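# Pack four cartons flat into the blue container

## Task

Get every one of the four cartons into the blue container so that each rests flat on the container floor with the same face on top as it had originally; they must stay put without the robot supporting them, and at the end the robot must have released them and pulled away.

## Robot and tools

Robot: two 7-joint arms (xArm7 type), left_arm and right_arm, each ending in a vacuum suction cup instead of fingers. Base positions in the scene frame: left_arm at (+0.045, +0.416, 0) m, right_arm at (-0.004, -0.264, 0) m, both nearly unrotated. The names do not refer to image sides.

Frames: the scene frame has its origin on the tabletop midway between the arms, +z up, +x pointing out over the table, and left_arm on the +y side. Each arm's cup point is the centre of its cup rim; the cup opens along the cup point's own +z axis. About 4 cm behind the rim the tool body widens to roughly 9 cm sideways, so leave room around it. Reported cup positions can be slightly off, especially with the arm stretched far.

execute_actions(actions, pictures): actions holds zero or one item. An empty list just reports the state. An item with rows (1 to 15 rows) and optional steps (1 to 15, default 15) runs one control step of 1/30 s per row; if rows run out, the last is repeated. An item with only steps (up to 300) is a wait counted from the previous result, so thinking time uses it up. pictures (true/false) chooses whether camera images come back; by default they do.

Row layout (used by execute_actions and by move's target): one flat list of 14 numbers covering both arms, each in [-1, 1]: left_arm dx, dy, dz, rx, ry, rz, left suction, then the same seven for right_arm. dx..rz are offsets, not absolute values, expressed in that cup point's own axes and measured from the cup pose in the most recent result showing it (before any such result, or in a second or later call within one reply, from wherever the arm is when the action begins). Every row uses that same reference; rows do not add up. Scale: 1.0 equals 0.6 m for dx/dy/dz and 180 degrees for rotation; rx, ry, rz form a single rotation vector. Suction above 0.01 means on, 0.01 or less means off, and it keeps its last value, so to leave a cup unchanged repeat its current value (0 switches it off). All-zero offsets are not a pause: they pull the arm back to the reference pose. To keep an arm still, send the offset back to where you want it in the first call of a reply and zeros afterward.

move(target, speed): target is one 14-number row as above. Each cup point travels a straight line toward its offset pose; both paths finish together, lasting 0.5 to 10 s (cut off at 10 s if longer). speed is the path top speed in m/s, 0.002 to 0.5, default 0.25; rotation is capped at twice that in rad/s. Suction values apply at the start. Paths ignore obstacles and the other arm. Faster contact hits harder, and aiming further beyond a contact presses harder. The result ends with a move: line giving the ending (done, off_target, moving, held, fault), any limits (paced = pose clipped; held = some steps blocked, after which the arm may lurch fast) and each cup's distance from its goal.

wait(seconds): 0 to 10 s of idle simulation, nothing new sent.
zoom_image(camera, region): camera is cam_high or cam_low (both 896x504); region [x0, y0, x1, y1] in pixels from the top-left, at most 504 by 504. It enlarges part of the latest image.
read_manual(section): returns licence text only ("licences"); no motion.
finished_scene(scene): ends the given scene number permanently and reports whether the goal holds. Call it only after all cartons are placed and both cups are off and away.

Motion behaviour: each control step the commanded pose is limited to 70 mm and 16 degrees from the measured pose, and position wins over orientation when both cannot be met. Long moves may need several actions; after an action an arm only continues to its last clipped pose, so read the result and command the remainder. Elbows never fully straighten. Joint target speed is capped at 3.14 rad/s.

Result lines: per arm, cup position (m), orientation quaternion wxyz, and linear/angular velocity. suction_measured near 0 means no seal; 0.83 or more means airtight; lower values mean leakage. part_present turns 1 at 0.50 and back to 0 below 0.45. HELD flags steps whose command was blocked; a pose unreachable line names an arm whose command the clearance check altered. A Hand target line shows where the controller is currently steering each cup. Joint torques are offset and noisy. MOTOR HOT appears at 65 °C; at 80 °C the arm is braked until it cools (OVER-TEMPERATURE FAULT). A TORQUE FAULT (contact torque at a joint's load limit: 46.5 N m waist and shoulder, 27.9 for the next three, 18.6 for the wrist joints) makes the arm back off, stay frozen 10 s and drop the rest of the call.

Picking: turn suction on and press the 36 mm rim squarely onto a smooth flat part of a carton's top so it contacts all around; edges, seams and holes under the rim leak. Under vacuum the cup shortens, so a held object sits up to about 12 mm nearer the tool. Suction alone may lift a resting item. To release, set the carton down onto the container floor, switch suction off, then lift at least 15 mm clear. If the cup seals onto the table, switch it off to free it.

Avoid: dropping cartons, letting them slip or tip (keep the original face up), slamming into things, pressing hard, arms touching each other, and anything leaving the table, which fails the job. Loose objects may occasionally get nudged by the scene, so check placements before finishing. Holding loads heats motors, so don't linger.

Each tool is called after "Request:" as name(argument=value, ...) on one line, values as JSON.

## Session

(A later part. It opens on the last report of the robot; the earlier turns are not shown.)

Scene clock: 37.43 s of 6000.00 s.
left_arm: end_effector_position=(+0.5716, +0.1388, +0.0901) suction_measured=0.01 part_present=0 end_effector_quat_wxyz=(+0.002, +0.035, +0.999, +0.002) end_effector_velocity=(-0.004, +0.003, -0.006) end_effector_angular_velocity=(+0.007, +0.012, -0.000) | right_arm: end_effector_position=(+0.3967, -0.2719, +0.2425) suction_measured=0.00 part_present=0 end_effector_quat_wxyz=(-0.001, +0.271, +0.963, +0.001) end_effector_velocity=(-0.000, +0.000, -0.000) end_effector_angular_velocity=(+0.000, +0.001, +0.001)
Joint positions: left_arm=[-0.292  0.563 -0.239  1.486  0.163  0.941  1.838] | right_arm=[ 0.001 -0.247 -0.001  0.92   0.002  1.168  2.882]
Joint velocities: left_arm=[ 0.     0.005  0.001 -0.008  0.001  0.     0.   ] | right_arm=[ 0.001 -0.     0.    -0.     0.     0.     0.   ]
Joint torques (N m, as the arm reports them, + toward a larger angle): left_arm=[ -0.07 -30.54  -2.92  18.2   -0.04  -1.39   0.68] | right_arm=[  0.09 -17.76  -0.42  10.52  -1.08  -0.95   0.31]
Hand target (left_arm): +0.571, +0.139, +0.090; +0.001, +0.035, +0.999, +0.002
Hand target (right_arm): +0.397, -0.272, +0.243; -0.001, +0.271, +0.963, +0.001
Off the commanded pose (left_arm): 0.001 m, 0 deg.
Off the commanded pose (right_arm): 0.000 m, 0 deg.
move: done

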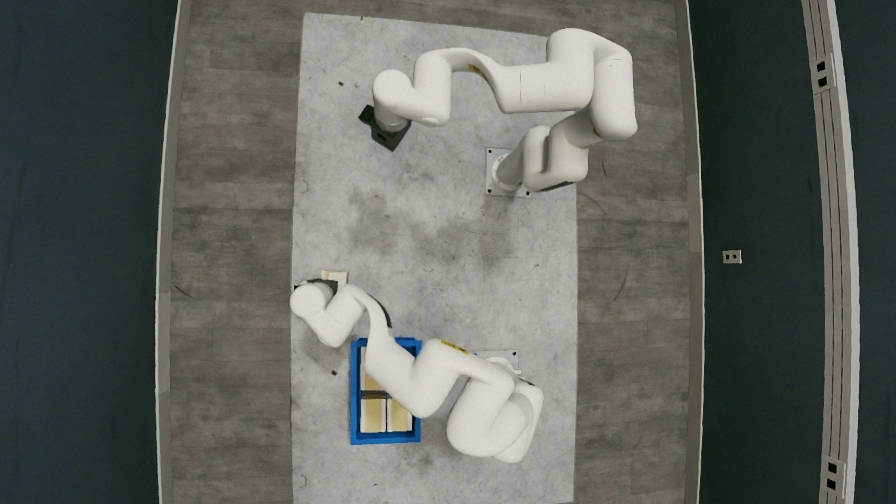

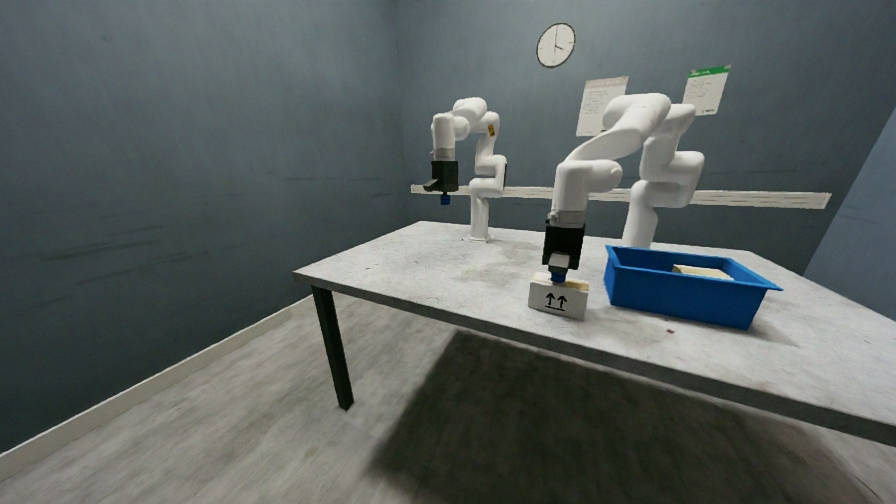

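Request:
move(target=[0.005,0,0.043,0,0,0,1,0,0,0,0,0,0,0], speed=0.025)

Request:
execute_actions(actions=[{"steps":10}], pictures=false)

Scene clock: 40.53 s of 6000.00 s.
left_arm: end_effector_position=(+0.5707, +0.1381, +0.0678) suction_measured=0.96 part_present=1 end_effector_quat_wxyz=(+0.005, +0.035, +0.999, +0.001) end_effector_velocity=(-0.001, +0.001, -0.002) end_effector_angular_velocity=(+0.001, +0.003, +0.001) | right_arm: end_effector_position=(+0.3967, -0.2719, +0.2425) suction_measured=0.00 part_present=0 end_effector_quat_wxyz=(-0.001, +0.271, +0.963, +0.001) end_effector_velocity=(+0.000, -0.000, +0.001) end_effector_angular_velocity=(-0.002, -0.002, +0.000)
Joint positions: left_arm=[-0.296  0.59  -0.233  1.458  0.174  0.88   1.828] | right_arm=[ 0.001 -0.247 -0.001  0.92   0.002  1.168  2.882]
Joint velocities: left_arm=[ 0.     0.002  0.    -0.003 -0.    -0.002 -0.001] | right_arm=[ 0.    -0.001  0.     0.001 -0.002 -0.     0.001]
Joint torques (N m, as the arm reports them, + toward a larger angle): left_arm=[ -0.35 -20.57  -2.31  11.97   0.85  -1.     0.72] | right_arm=[  0.33 -17.78  -0.34  10.28  -1.26  -0.81   0.26]
Hand target (left_arm): +0.569, +0.139, +0.064; +0.002, +0.035, +0.999, +0.002
Hand target (right_arm): +0.397, -0.272, +0.243; -0.001, +0.271, +0.963, +0.001
Off the commanded pose (left_arm): 0.004 m, 0 deg.
Off the commanded pose (right_arm): 0.000 m, 0 deg.
move: off_target (left_arm)

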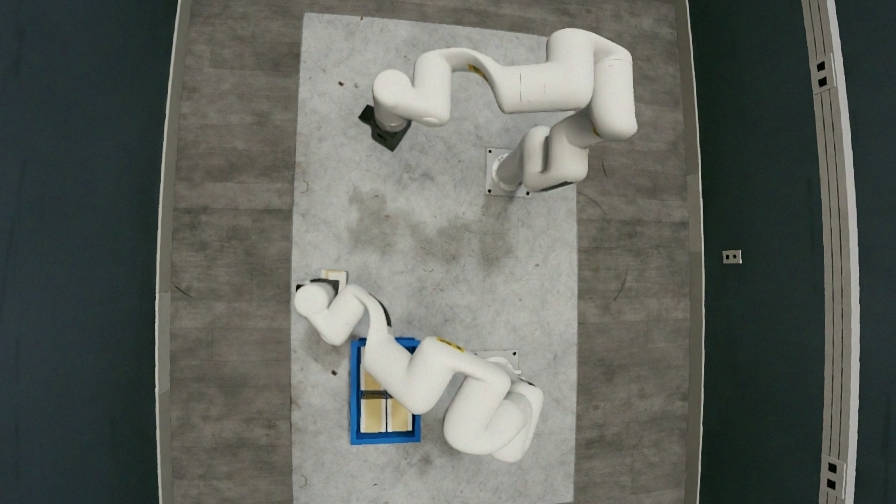

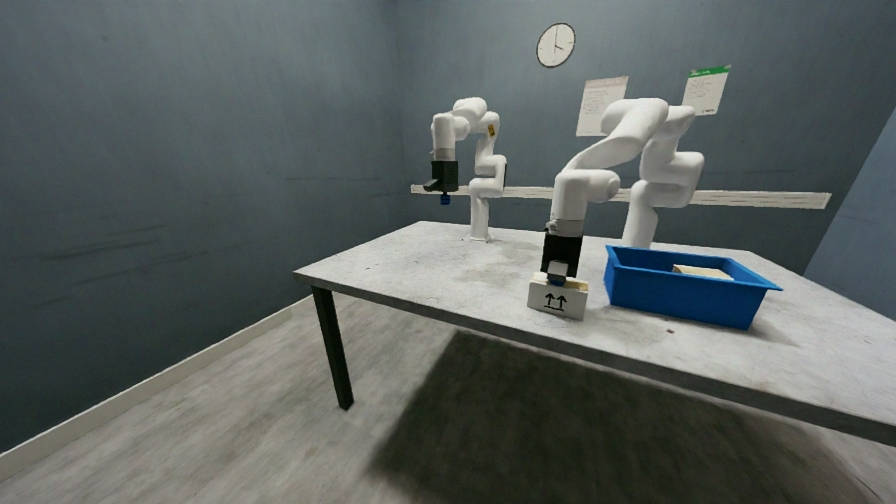

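Scene clock: 40.87 s of 6000.00 s.
left_arm: end_effector_position=(+0.5703, +0.1383, +0.0672) suction_measured=0.96 part_present=1 end_effector_quat_wxyz=(+0.004, +0.035, +0.999, +0.001) end_effector_velocity=(-0.001, +0.001, -0.002) end_effector_angular_velocity=(+0.001, +0.003, -0.000) | right_arm: end_effector_position=(+0.3967, -0.2719, +0.2425) suction_measured=0.00 part_present=0 end_effector_quat_wxyz=(-0.001, +0.271, +0.963, +0.001) end_effector_velocity=(-0.000, -0.000, -0.000) end_effector_angular_velocity=(-0.000, +0.000, -0.000)
Joint positions: left_arm=[-0.296  0.59  -0.232  1.458  0.174  0.88   1.828] | right_arm=[ 0.001 -0.247 -0.001  0.92   0.002  1.168  2.882]
Joint velocities: left_arm=[-0.     0.002  0.001 -0.001 -0.     0.     0.   ] | right_arm=[-0.     0.     0.    -0.001 -0.    -0.001  0.   ]
Joint torques (N m, as the arm reports them, + toward a larger angle): left_arm=[ -1.68 -13.56  -1.96   7.38   0.07  -0.7    1.08] | right_arm=[  0.44 -18.04  -0.57  10.38  -1.18  -0.91   0.45]
Hand target (left_arm): +0.569, +0.139, +0.064; +0.002, +0.035, +0.999, +0.002
Hand target (right_arm): +0.397, -0.272, +0.243; -0.001, +0.271, +0.963, +0.001
Off the commanded pose (left_arm): 0.003 m, 0 deg.
Off the commanded pose (right_arm): 0.000 m, 0 deg.
Steps of this call (steps 1 to 10: nothing new was sent). Readings (end_effector_position | what the end effector reports):
1: left_arm (+0.5706, +0.1382, +0.0678) | right_arm (+0.3967, -0.2719, +0.2425) | left_arm suction_measured=0.96 part_present=1 | right_arm suction_measured=0.00 part_present=0
2: left_arm (+0.5706, +0.1382, +0.0677) | right_arm (+0.3967, -0.2719, +0.2425) | left_arm suction_measured=0.96 part_present=1 | right_arm suction_measured=0.00 part_present=0
4: left_arm (+0.5705, +0.1382, +0.0676) | right_arm (+0.3967, -0.2719, +0.2425) | left_arm suction_measured=0.96 part_present=1 | right_arm suction_measured=0.00 part_present=0
8: left_arm (+0.5704, +0.1383, +0.0673) | right_arm (+0.3967, -0.2719, +0.2425) | left_arm suction_measured=0.96 part_present=1 | right_arm suction_measured=0.00 part_present=0
10: the state above

Request:
move(target=[0,0,-0.24,0,0.002,-0.022,1,0,0,0,0,0,0,0], speed=0.15)

Request:
move(target=[0.343,0.403,0,0,0,0,1,0,0,0,0,0,0,0], speed=0.2)

Request:
move(target=[0,0,0.07,0,0,0,1,0,0,0,0,0,0,0], speed=0.05)

Request:
zoom_image(camera="cam_high", region=[330, 320, 450, 460])

Request:
zoom_image(camera="cam_low", region=[590, 170, 800, 330])

Scene clock: 45.67 s of 6000.00 s.
left_arm: end_effector_position=(+0.5693, +0.1382, +0.2106) suction_measured=0.96 part_present=1 end_effector_quat_wxyz=(+0.001, +0.000, +1.000, +0.001) end_effector_velocity=(+0.003, -0.003, +0.010) end_effector_angular_velocity=(-0.010, -0.019, -0.003) | right_arm: end_effector_position=(+0.3967, -0.2719, +0.2425) suction_measured=0.00 part_present=0 end_effector_quat_wxyz=(-0.001, +0.271, +0.963, +0.001) end_effector_velocity=(+0.000, +0.000, +0.000) end_effector_angular_velocity=(-0.000, -0.001, -0.000)
Joint positions: left_arm=[-0.296  0.438 -0.249  1.654  0.114  1.229  1.799] | right_arm=[ 0.001 -0.247 -0.001  0.92   0.002  1.168  2.882]
Joint velocities: left_arm=[-0.001 -0.009 -0.002  0.011  0.    -0.002  0.001] | right_arm=[ 0.001 -0.    -0.     0.001 -0.    -0.     0.001]
Joint torques (N m, as the arm reports them, + toward a larger angle): left_arm=[  0.17 -30.47  -2.41  20.19   0.18  -1.31   0.48] | right_arm=[  0.37 -18.21  -0.54  10.41  -1.15  -1.1    0.27]
Hand target (left_arm): +0.569, +0.138, +0.211; +0.001, +0.000, +1.000, +0.001
Hand target (right_arm): +0.397, -0.272, +0.243; -0.001, +0.271, +0.963, +0.001
Off the commanded pose (left_arm): 0.001 m, 0 deg.
Off the commanded pose (right_arm): 0.000 m, 0 deg.
After step 90, 0.37 s passed at rest.
move: done

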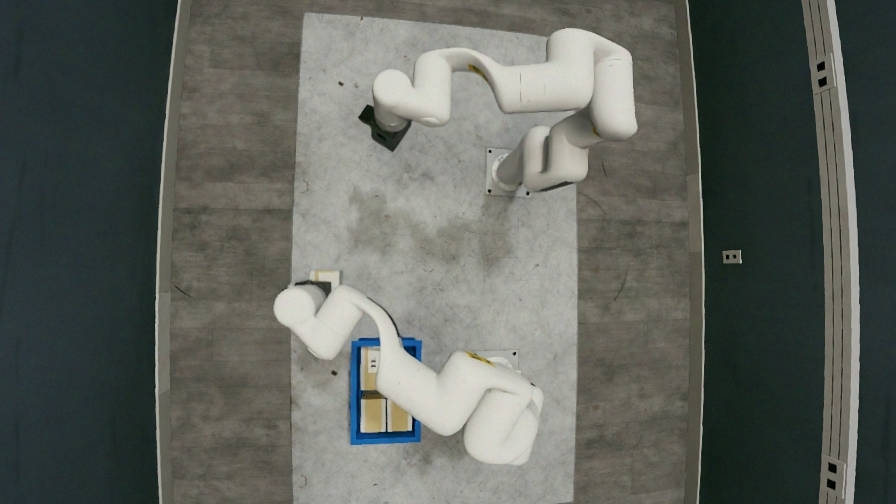

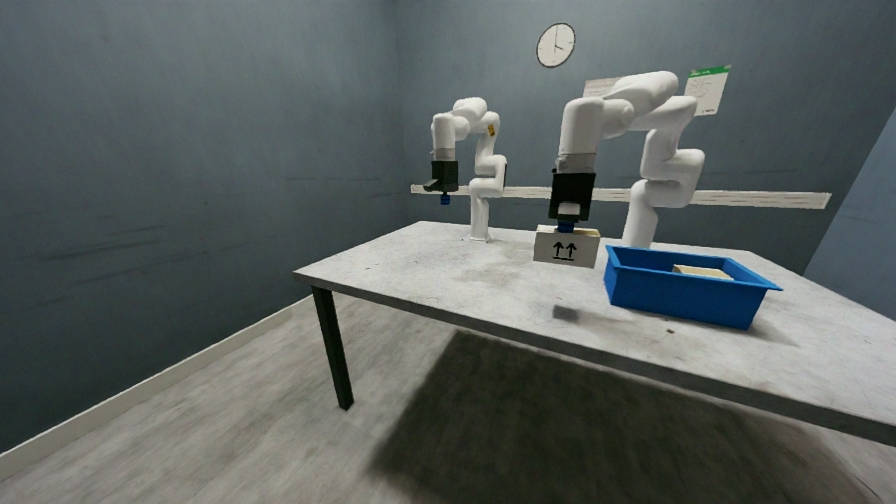

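Scene clock: 47.67 s of 6000.00 s.
left_arm: end_effector_position=(+0.3640, +0.3801, +0.2118) suction_measured=0.96 part_present=1 end_effector_quat_wxyz=(+0.001, +0.001, +1.000, +0.001) end_effector_velocity=(-0.002, +0.001, -0.003) end_effector_angular_velocity=(-0.000, +0.007, +0.002) | right_arm: end_effector_position=(+0.3967, -0.2719, +0.2425) suction_measured=0.00 part_present=0 end_effector_quat_wxyz=(-0.001, +0.271, +0.963, +0.001) end_effector_velocity=(-0.000, +0.000, -0.000) end_effector_angular_velocity=(+0.001, +0.001, -0.002)
Joint positions: left_arm=[-0.067 -0.51  -0.044  0.613 -0.022  1.121  2.264] | right_arm=[ 0.001 -0.247 -0.001  0.92   0.002  1.168  2.882]
Joint velocities: left_arm=[ 0.002 -0.001  0.002 -0.007  0.     0.001  0.001] | right_arm=[-0.    -0.    -0.    -0.001  0.001  0.     0.001]
Joint torques (N m, as the arm reports them, + toward a larger angle): left_arm=[-0.07 -8.82  0.84 20.69  0.18 -1.42  1.13] | right_arm=[  0.23 -17.76  -0.25  10.6   -0.92  -0.8    0.36]
Hand target (left_arm): +0.364, +0.380, +0.212; +0.001, +0.000, +1.000, +0.001
Hand target (right_arm): +0.397, -0.272, +0.243; -0.001, +0.271, +0.963, +0.001
Off the commanded pose (left_arm): 0.001 m, 0 deg.
Off the commanded pose (right_arm): 0.000 m, 0 deg.
move: done

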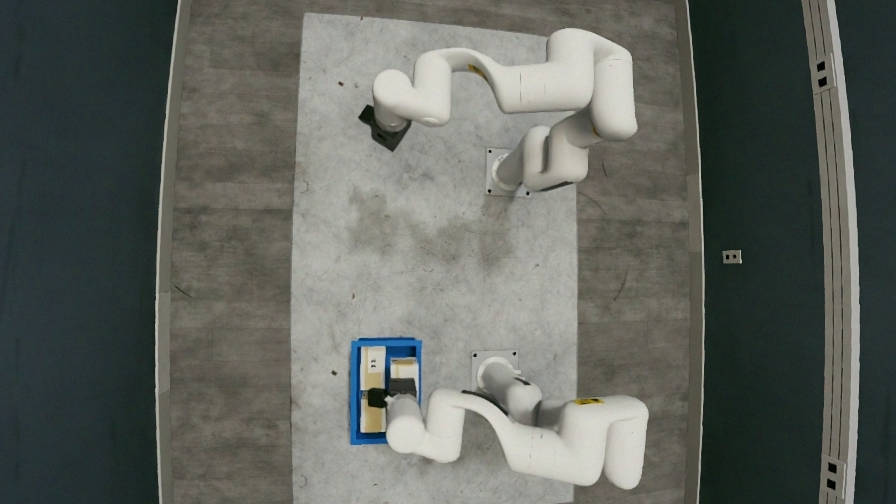

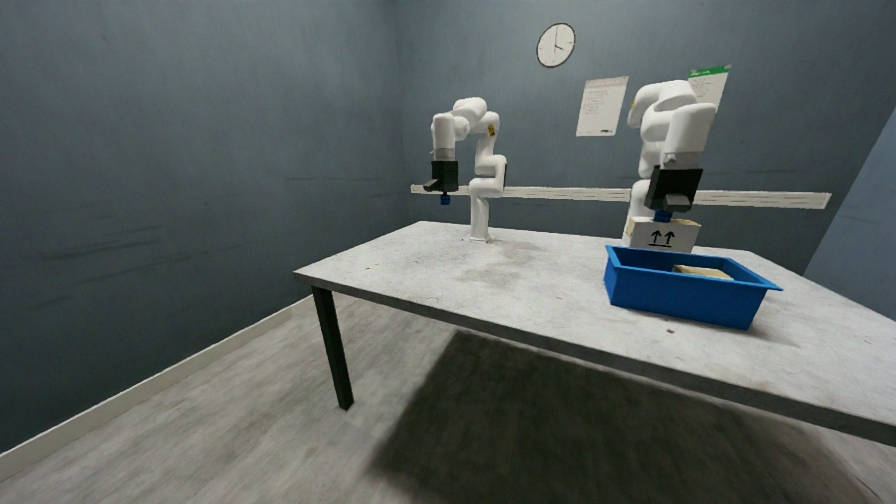

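Scene clock: 48.80 s of 6000.00 s.
left_arm: end_effector_position=(+0.3639, +0.3802, +0.1698) suction_measured=0.96 part_present=1 end_effector_quat_wxyz=(+0.001, +0.001, +1.000, +0.001) end_effector_velocity=(-0.000, +0.000, -0.001) end_effector_angular_velocity=(+0.001, +0.001, -0.001) | right_arm: end_effector_position=(+0.3967, -0.2719, +0.2425) suction_measured=0.00 part_present=0 end_effector_quat_wxyz=(-0.001, +0.271, +0.963, +0.001) end_effector_velocity=(+0.001, +0.000, +0.001) end_effector_angular_velocity=(+0.000, -0.003, -0.001)
Joint positions: left_arm=[-0.067 -0.461 -0.047  0.524 -0.023  0.983  2.264] | right_arm=[ 0.001 -0.247 -0.001  0.92   0.002  1.168  2.882]
Joint velocities: left_arm=[-0.    -0.     0.001 -0.002  0.001 -0.001  0.001] | right_arm=[-0.    -0.     0.     0.002  0.    -0.001  0.001]
Joint torques (N m, as the arm reports them, + toward a larger angle): left_arm=[-0.14 -9.51  0.57 19.05  0.34 -0.85  0.86] | right_arm=[  0.7  -17.61  -0.26  10.44  -1.01  -0.82   0.64]
Hand target (left_arm): +0.364, +0.380, +0.170; +0.001, +0.001, +1.000, +0.001
Hand target (right_arm): +0.397, -0.272, +0.243; -0.001, +0.271, +0.963, +0.001
Off the commanded pose (left_arm): 0.000 m, 0 deg.
Off the commanded pose (right_arm): 0.000 m, 0 deg.
move: done

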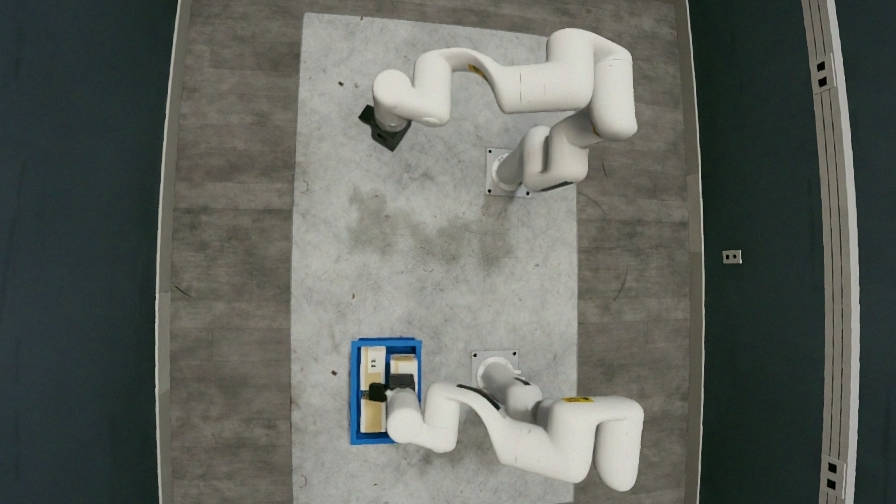

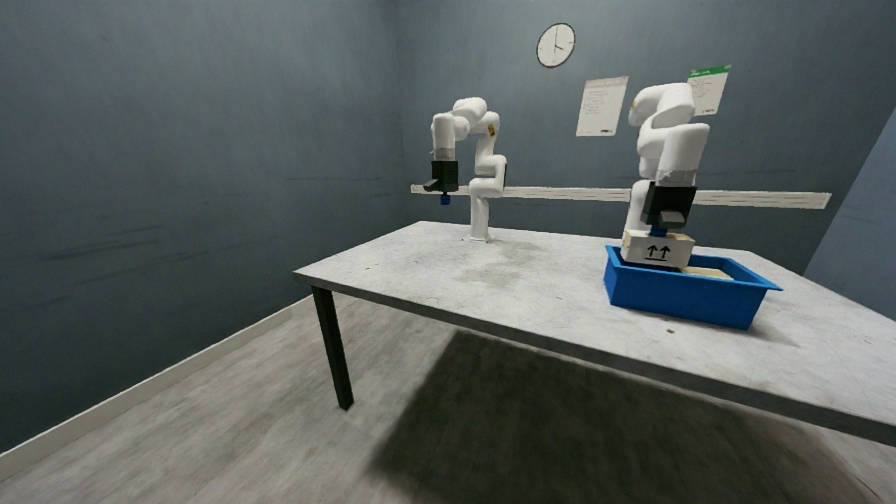

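Region (330, 320, 450, 460) of cam_high's 896x504 image, scaled by 3.600, with more detail than that image has; it fills the left 432 columns of this view, and the rest is white.

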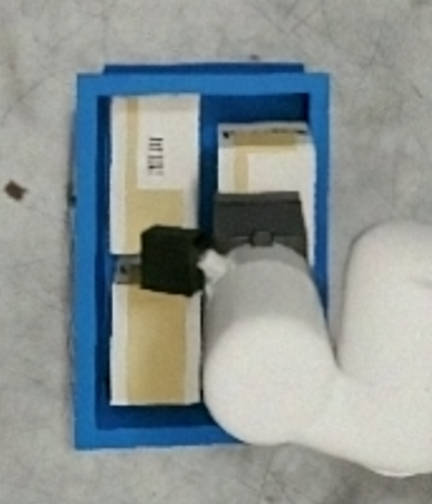

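Region (590, 170, 800, 330) of cam_low's 896x504 image, scaled by 2.400, with more detail than that image has; it fills the top 384 rows of this view, and the rest is white.

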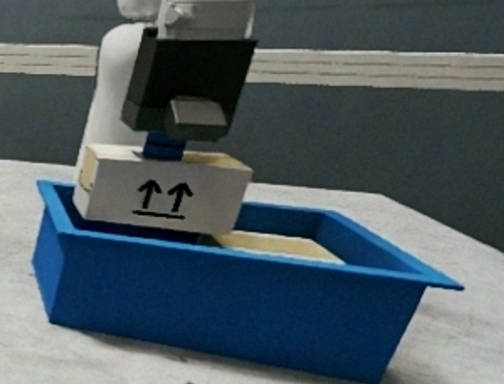

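Request:
move(target=[-0.016,-0.033,0,0,0,0,1,0,0,0,0,0,0,0], speed=0.05)

Request:
move(target=[0,0,0.09,0,0,0,1,0,0,0,0,0,0,0], speed=0.04)

Request:
zoom_image(camera="cam_high", region=[330, 320, 450, 460])

Scene clock: 54.50 s of 6000.00 s.
left_arm: end_effector_position=(+0.3735, +0.3605, +0.1697) suction_measured=0.96 part_present=1 end_effector_quat_wxyz=(+0.001, +0.001, +1.000, +0.001) end_effector_velocity=(+0.001, +0.000, +0.001) end_effector_angular_velocity=(-0.000, -0.001, +0.002) | right_arm: end_effector_position=(+0.3967, -0.2719, +0.2425) suction_measured=0.00 part_present=0 end_effector_quat_wxyz=(-0.001, +0.271, +0.963, +0.001) end_effector_velocity=(+0.001, -0.000, +0.001) end_effector_angular_velocity=(-0.001, -0.003, +0.000)
Joint positions: left_arm=[-0.088 -0.414 -0.081  0.56  -0.037  0.972  2.219] | right_arm=[ 0.001 -0.247 -0.001  0.92   0.002  1.168  2.882]
Joint velocities: left_arm=[-0.     0.     0.001  0.001  0.     0.    -0.001] | right_arm=[-0.    -0.    -0.     0.002 -0.001 -0.001 -0.   ]
Joint torques (N m, as the arm reports them, + toward a larger angle): left_arm=[  0.   -10.23   0.66  20.05   0.16  -1.18   0.88] | right_arm=[  0.85 -18.01  -0.43  10.19  -0.97  -0.86   0.37]
Hand target (left_arm): +0.374, +0.360, +0.170; +0.001, +0.001, +1.000, +0.001
Hand target (right_arm): +0.397, -0.272, +0.243; -0.001, +0.271, +0.963, +0.001
Off the commanded pose (left_arm): 0.000 m, 0 deg.
Off the commanded pose (right_arm): 0.000 m, 0 deg.
After step 90, 1.93 s passed at rest.
move: done

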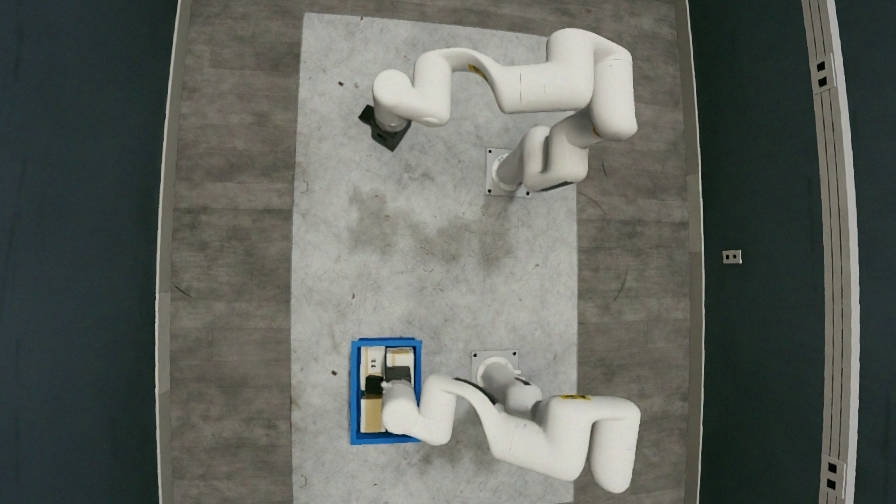

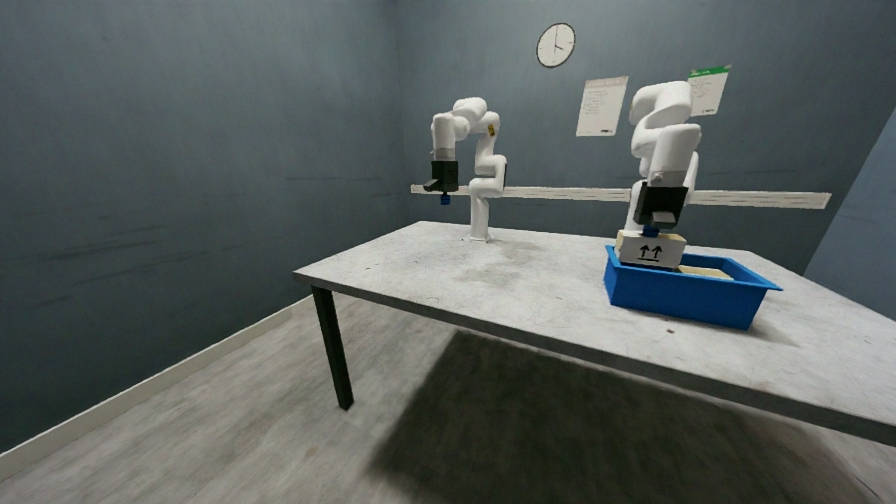

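Scene clock: 56.13 s of 6000.00 s.
left_arm: end_effector_position=(+0.3736, +0.3605, +0.1159) suction_measured=0.96 part_present=1 end_effector_quat_wxyz=(+0.001, +0.001, +1.000, +0.001) end_effector_velocity=(+0.001, -0.000, +0.001) end_effector_angular_velocity=(-0.000, -0.004, -0.001) | right_arm: end_effector_position=(+0.3967, -0.2719, +0.2425) suction_measured=0.00 part_present=0 end_effector_quat_wxyz=(-0.001, +0.271, +0.963, +0.001) end_effector_velocity=(+0.000, -0.000, +0.000) end_effector_angular_velocity=(-0.001, -0.001, -0.001)
Joint positions: left_arm=[-0.086 -0.31  -0.088  0.473 -0.035  0.781  2.216] | right_arm=[ 0.001 -0.247 -0.001  0.92   0.002  1.168  2.882]
Joint velocities: left_arm=[ 0.    -0.001  0.     0.001  0.001 -0.003  0.   ] | right_arm=[-0.    -0.    -0.     0.001 -0.001 -0.     0.001]
Joint torques (N m, as the arm reports them, + toward a larger angle): left_arm=[ -0.09 -12.19   0.4   18.28   0.25  -1.38   1.09] | right_arm=[  0.24 -17.75  -0.19  10.42  -1.26  -0.72   0.44]
Hand target (left_arm): +0.373, +0.361, +0.116; +0.001, +0.001, +1.000, +0.001
Hand target (right_arm): +0.397, -0.272, +0.243; -0.001, +0.271, +0.963, +0.001
Off the commanded pose (left_arm): 0.000 m, 0 deg.
Off the commanded pose (right_arm): 0.000 m, 0 deg.
move: done

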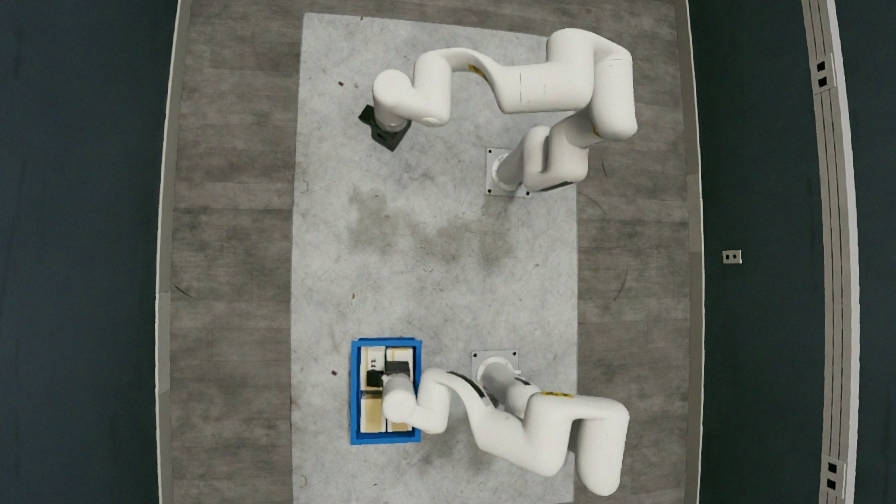

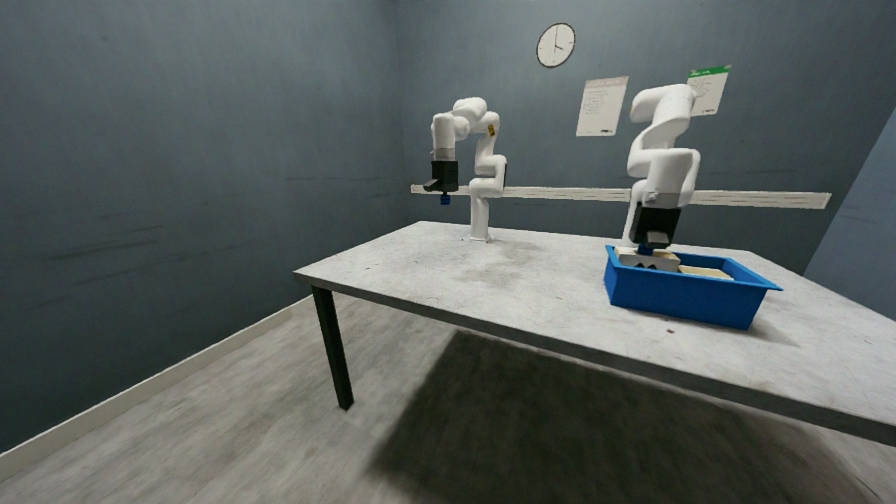

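Region (330, 320, 450, 460) of cam_high's 896x504 image, scaled by 3.600, with more detail than that image has; it fills the left 432 columns of this view, and the rest is white.

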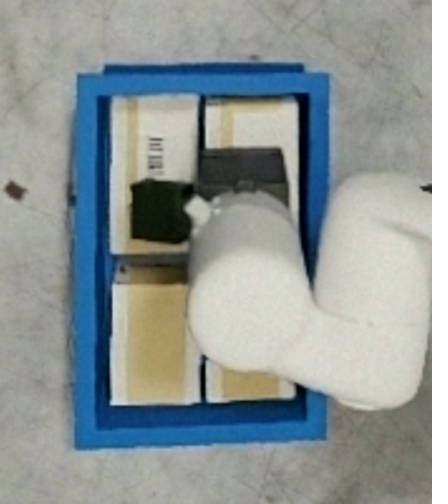

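Request:
move(target=[0,0,0.063,0,0,0,1,0,0,0,0,0,0,0], speed=0.03)

Request:
execute_actions(actions=[{"rows":[[0,0,-0.003,0,0,0,0,0,0,0,0,0,0,0]],"steps":8}], pictures=false)

Request:
move(target=[0,0,-0.2,0,0,0,0,0,0,0,0,0,0,0], speed=0.15)

Request:
move(target=[0.2,-0.3,-0.1,0,0,0,0,0,0,0,0,0,0,0])

Request:
zoom_image(camera="cam_low", region=[590, 220, 800, 330])

Scene clock: 61.33 s of 6000.00 s.
left_arm: end_effector_position=(+0.3749, +0.3605, +0.0795) suction_measured=0.96 part_present=1 end_effector_quat_wxyz=(+0.003, +0.001, +1.000, +0.001) end_effector_velocity=(-0.000, -0.000, -0.001) end_effector_angular_velocity=(+0.000, -0.001, +0.001) | right_arm: end_effector_position=(+0.3967, -0.2719, +0.2425) suction_measured=0.00 part_present=0 end_effector_quat_wxyz=(-0.001, +0.271, +0.963, +0.001) end_effector_velocity=(+0.000, -0.000, +0.000) end_effector_angular_velocity=(-0.002, -0.001, +0.001)
Joint positions: left_arm=[-0.083 -0.212 -0.092  0.433 -0.029  0.639  2.21 ] | right_arm=[ 0.001 -0.247 -0.001  0.92   0.002  1.168  2.882]
Joint velocities: left_arm=[-0.     0.002 -0.001 -0.001  0.001 -0.004 -0.002] | right_arm=[-0.    -0.     0.     0.    -0.002 -0.    -0.   ]
Joint torques (N m, as the arm reports them, + toward a larger angle): left_arm=[-0.29 -7.35  0.06 13.1  -0.2  -1.32  0.9 ] | right_arm=[  0.68 -17.64  -0.06  10.37  -1.26  -0.68   0.41]
Hand target (left_arm): +0.374, +0.361, +0.078; +0.001, +0.001, +1.000, +0.001
Hand target (right_arm): +0.397, -0.272, +0.243; -0.001, +0.271, +0.963, +0.001
Off the commanded pose (left_arm): 0.002 m, 0 deg.
Off the commanded pose (right_arm): 0.000 m, 0 deg.
After step 90, 0.70 s passed at rest.
move: done

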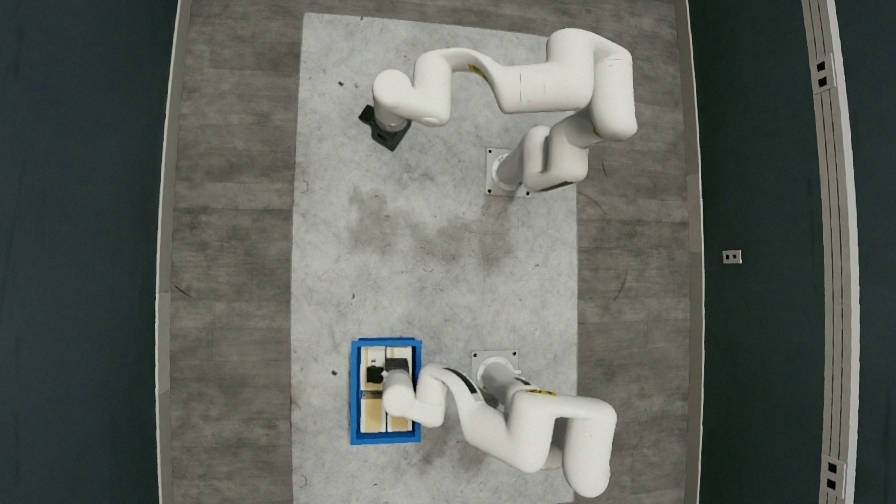

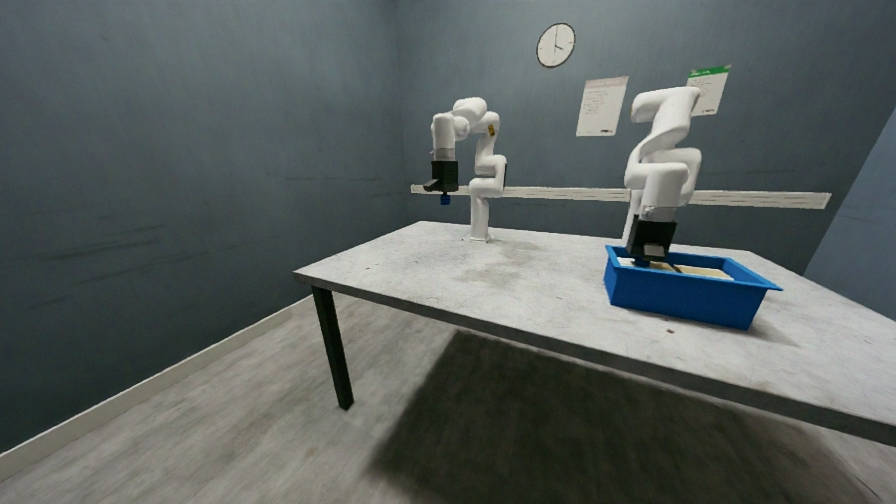

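Scene clock: 61.60 s of 6000.00 s.
left_arm: end_effector_position=(+0.3756, +0.3603, +0.0819) suction_measured=0.01 part_present=0 end_effector_quat_wxyz=(+0.004, +0.001, +1.000, +0.001) end_effector_velocity=(-0.005, +0.000, -0.004) end_effector_angular_velocity=(+0.001, +0.013, -0.000) | right_arm: end_effector_position=(+0.3967, -0.2719, +0.2425) suction_measured=0.00 part_present=0 end_effector_quat_wxyz=(-0.001, +0.271, +0.963, +0.001) end_effector_velocity=(-0.000, -0.001, -0.000) end_effector_angular_velocity=(-0.003, +0.001, +0.001)
Joint positions: left_arm=[-0.084 -0.218 -0.092  0.436 -0.029  0.645  2.21 ] | right_arm=[ 0.001 -0.247 -0.001  0.92   0.002  1.168  2.882]
Joint velocities: left_arm=[-0.     0.005 -0.001 -0.008 -0.001  0.001 -0.   ] | right_arm=[-0.    -0.     0.    -0.    -0.003  0.001 -0.   ]
Joint torques (N m, as the arm reports them, + toward a larger angle): left_arm=[-0.45 -7.32  0.35 12.69  0.35 -0.87  0.84] | right_arm=[  0.46 -17.8   -0.23  10.39  -0.99  -0.86   0.26]
Hand target (left_arm): +0.375, +0.360, +0.081; +0.003, +0.001, +1.000, +0.001
Hand target (right_arm): +0.397, -0.272, +0.243; -0.001, +0.271, +0.963, +0.001
Off the commanded pose (left_arm): 0.001 m, 0 deg.
Off the commanded pose (right_arm): 0.000 m, 0 deg.
Steps of this call (steps 1 to 8: all 8 steps of this action). Readings (end_effector_position | what the end effector reports):
1: left_arm (+0.3749, +0.3605, +0.0795) | right_arm (+0.3967, -0.2719, +0.2425) | left_arm suction_measured=0.73 part_present=1 | right_arm suction_measured=0.00 part_present=0
2: left_arm (+0.3749, +0.3605, +0.0800) | right_arm (+0.3967, -0.2719, +0.2425) | left_arm suction_measured=0.29 part_present=0 | right_arm suction_measured=0.00 part_present=0
4: left_arm (+0.3759, +0.3603, +0.0817) | right_arm (+0.3967, -0.2719, +0.2425) | left_arm suction_measured=0.01 part_present=0 | right_arm suction_measured=0.00 part_present=0
8: the state above

Scene clock: 63.03 s of 6000.00 s.
left_arm: end_effector_position=(+0.3744, +0.3603, +0.2011) suction_measured=0.01 part_present=0 end_effector_quat_wxyz=(+0.003, +0.001, +1.000, +0.001) end_effector_velocity=(+0.003, -0.001, +0.004) end_effector_angular_velocity=(-0.002, -0.010, -0.001) | right_arm: end_effector_position=(+0.3967, -0.2719, +0.2425) suction_measured=0.00 part_present=0 end_effector_quat_wxyz=(-0.001, +0.271, +0.963, +0.001) end_effector_velocity=(-0.000, -0.000, -0.000) end_effector_angular_velocity=(-0.001, -0.000, -0.001)
Joint positions: left_arm=[-0.087 -0.454 -0.078  0.623 -0.037  1.071  2.221] | right_arm=[ 0.001 -0.247 -0.001  0.92   0.002  1.168  2.882]
Joint velocities: left_arm=[-0.    -0.003 -0.     0.008 -0.001  0.     0.001] | right_arm=[-0.    -0.     0.    -0.001 -0.001 -0.001  0.001]
Joint torques (N m, as the arm reports them, + toward a larger angle): left_arm=[-1.09 -8.83  0.81 18.69  0.25 -1.18  0.71] | right_arm=[  0.44 -17.74  -0.31  10.32  -1.29  -0.74   0.42]
Hand target (left_arm): +0.375, +0.360, +0.202; +0.003, +0.001, +1.000, +0.000
Hand target (right_arm): +0.397, -0.272, +0.243; -0.001, +0.271, +0.963, +0.001
Off the commanded pose (left_arm): 0.001 m, 0 deg.
Off the commanded pose (right_arm): 0.000 m, 0 deg.
move: done

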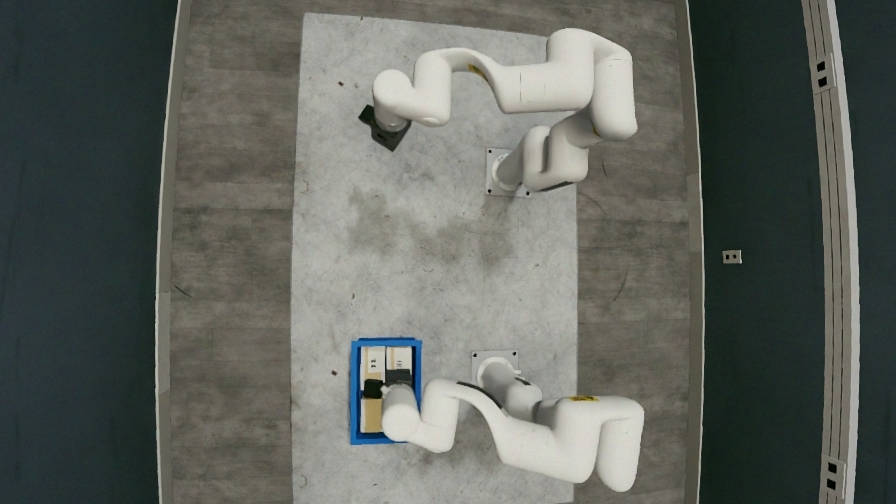

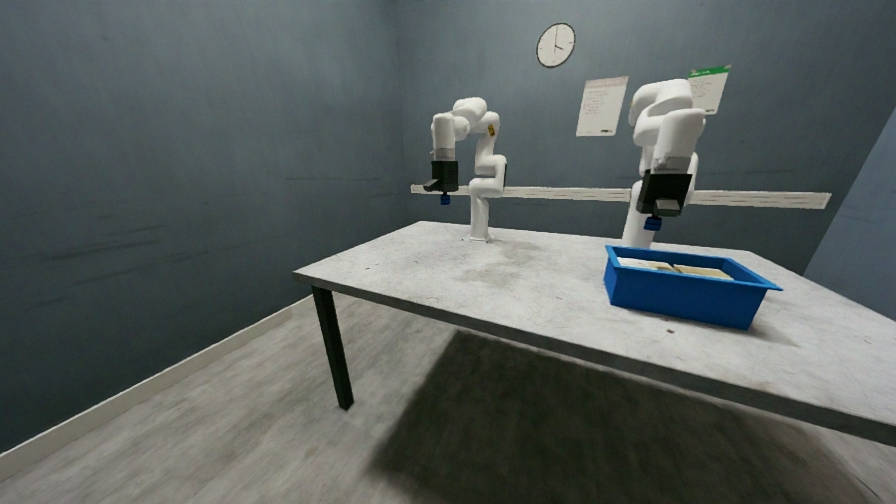

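Scene clock: 64.33 s of 6000.00 s.
left_arm: end_effector_position=(+0.2541, +0.1805, +0.2603) suction_measured=0.01 part_present=0 end_effector_quat_wxyz=(+0.002, -0.000, +1.000, -0.000) end_effector_velocity=(-0.001, -0.003, +0.002) end_effector_angular_velocity=(-0.001, -0.007, -0.006) | right_arm: end_effector_position=(+0.3967, -0.2719, +0.2425) suction_measured=0.00 part_present=0 end_effector_quat_wxyz=(-0.001, +0.271, +0.963, +0.001) end_effector_velocity=(-0.000, -0.000, -0.000) end_effector_angular_velocity=(-0.001, +0.001, -0.001)
Joint positions: left_arm=[-0.321 -0.623 -0.42   0.724 -0.247  1.31   1.754] | right_arm=[ 0.001 -0.247 -0.001  0.92   0.002  1.168  2.882]
Joint velocities: left_arm=[-0.004 -0.002 -0.005  0.004  0.    -0.001 -0.003] | right_arm=[ 0.    -0.     0.    -0.001 -0.001 -0.     0.001]
Joint torques (N m, as the arm reports them, + toward a larger angle): left_arm=[ 0.3  -4.42  4.55 18.83  0.84 -1.18  0.72] | right_arm=[  0.7  -17.54  -0.35  10.21  -1.3   -0.9    0.38]
Hand target (left_arm): +0.254, +0.180, +0.261; +0.002, +0.001, +1.000, -0.000
Hand target (right_arm): +0.397, -0.272, +0.243; -0.001, +0.271, +0.963, +0.001
Off the commanded pose (left_arm): 0.000 m, 0 deg.
Off the commanded pose (right_arm): 0.000 m, 0 deg.
move: done

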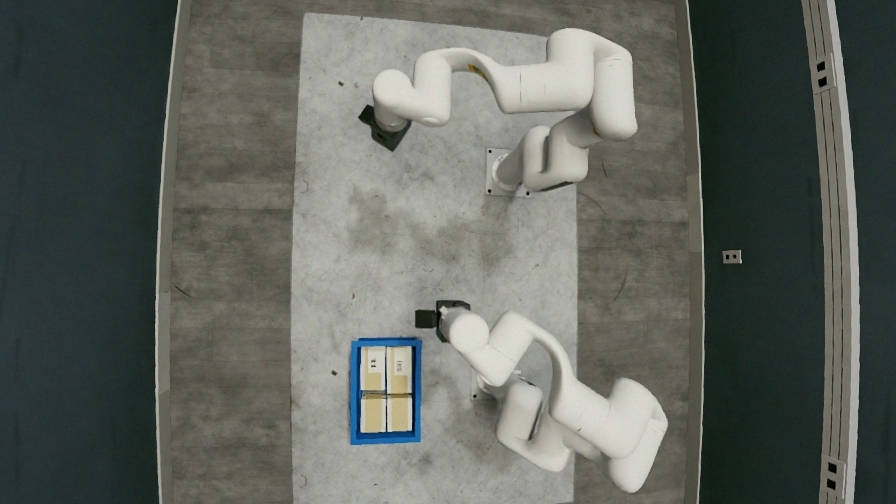

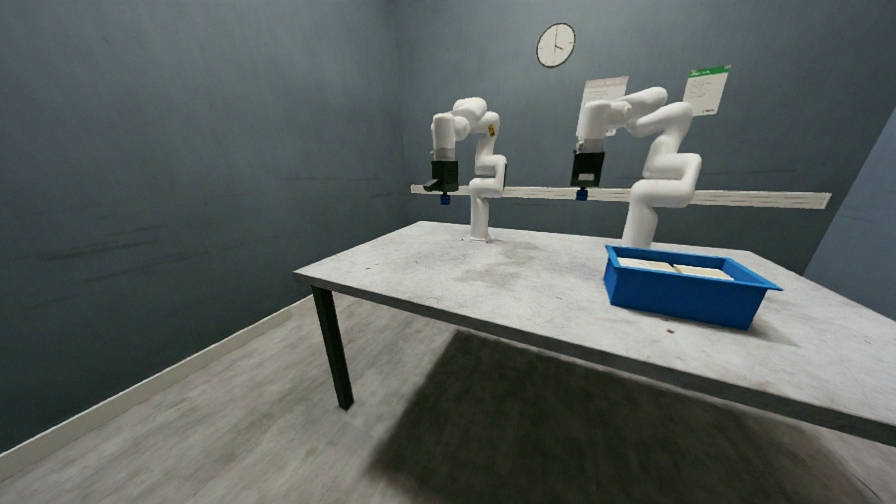

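Region (590, 220, 800, 330) of cam_low's 896x504 image, scaled by 2.400, with more detail than that image has; it fills the top 264 rows of this view, and the rest is white.

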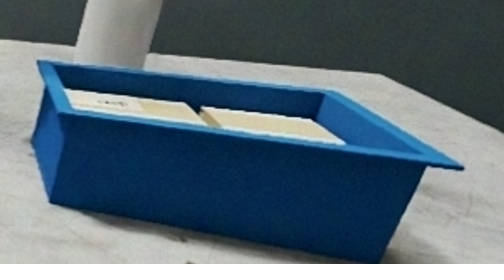

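Request:
finished_scene(scene=2)

The scene is finished: the task was done.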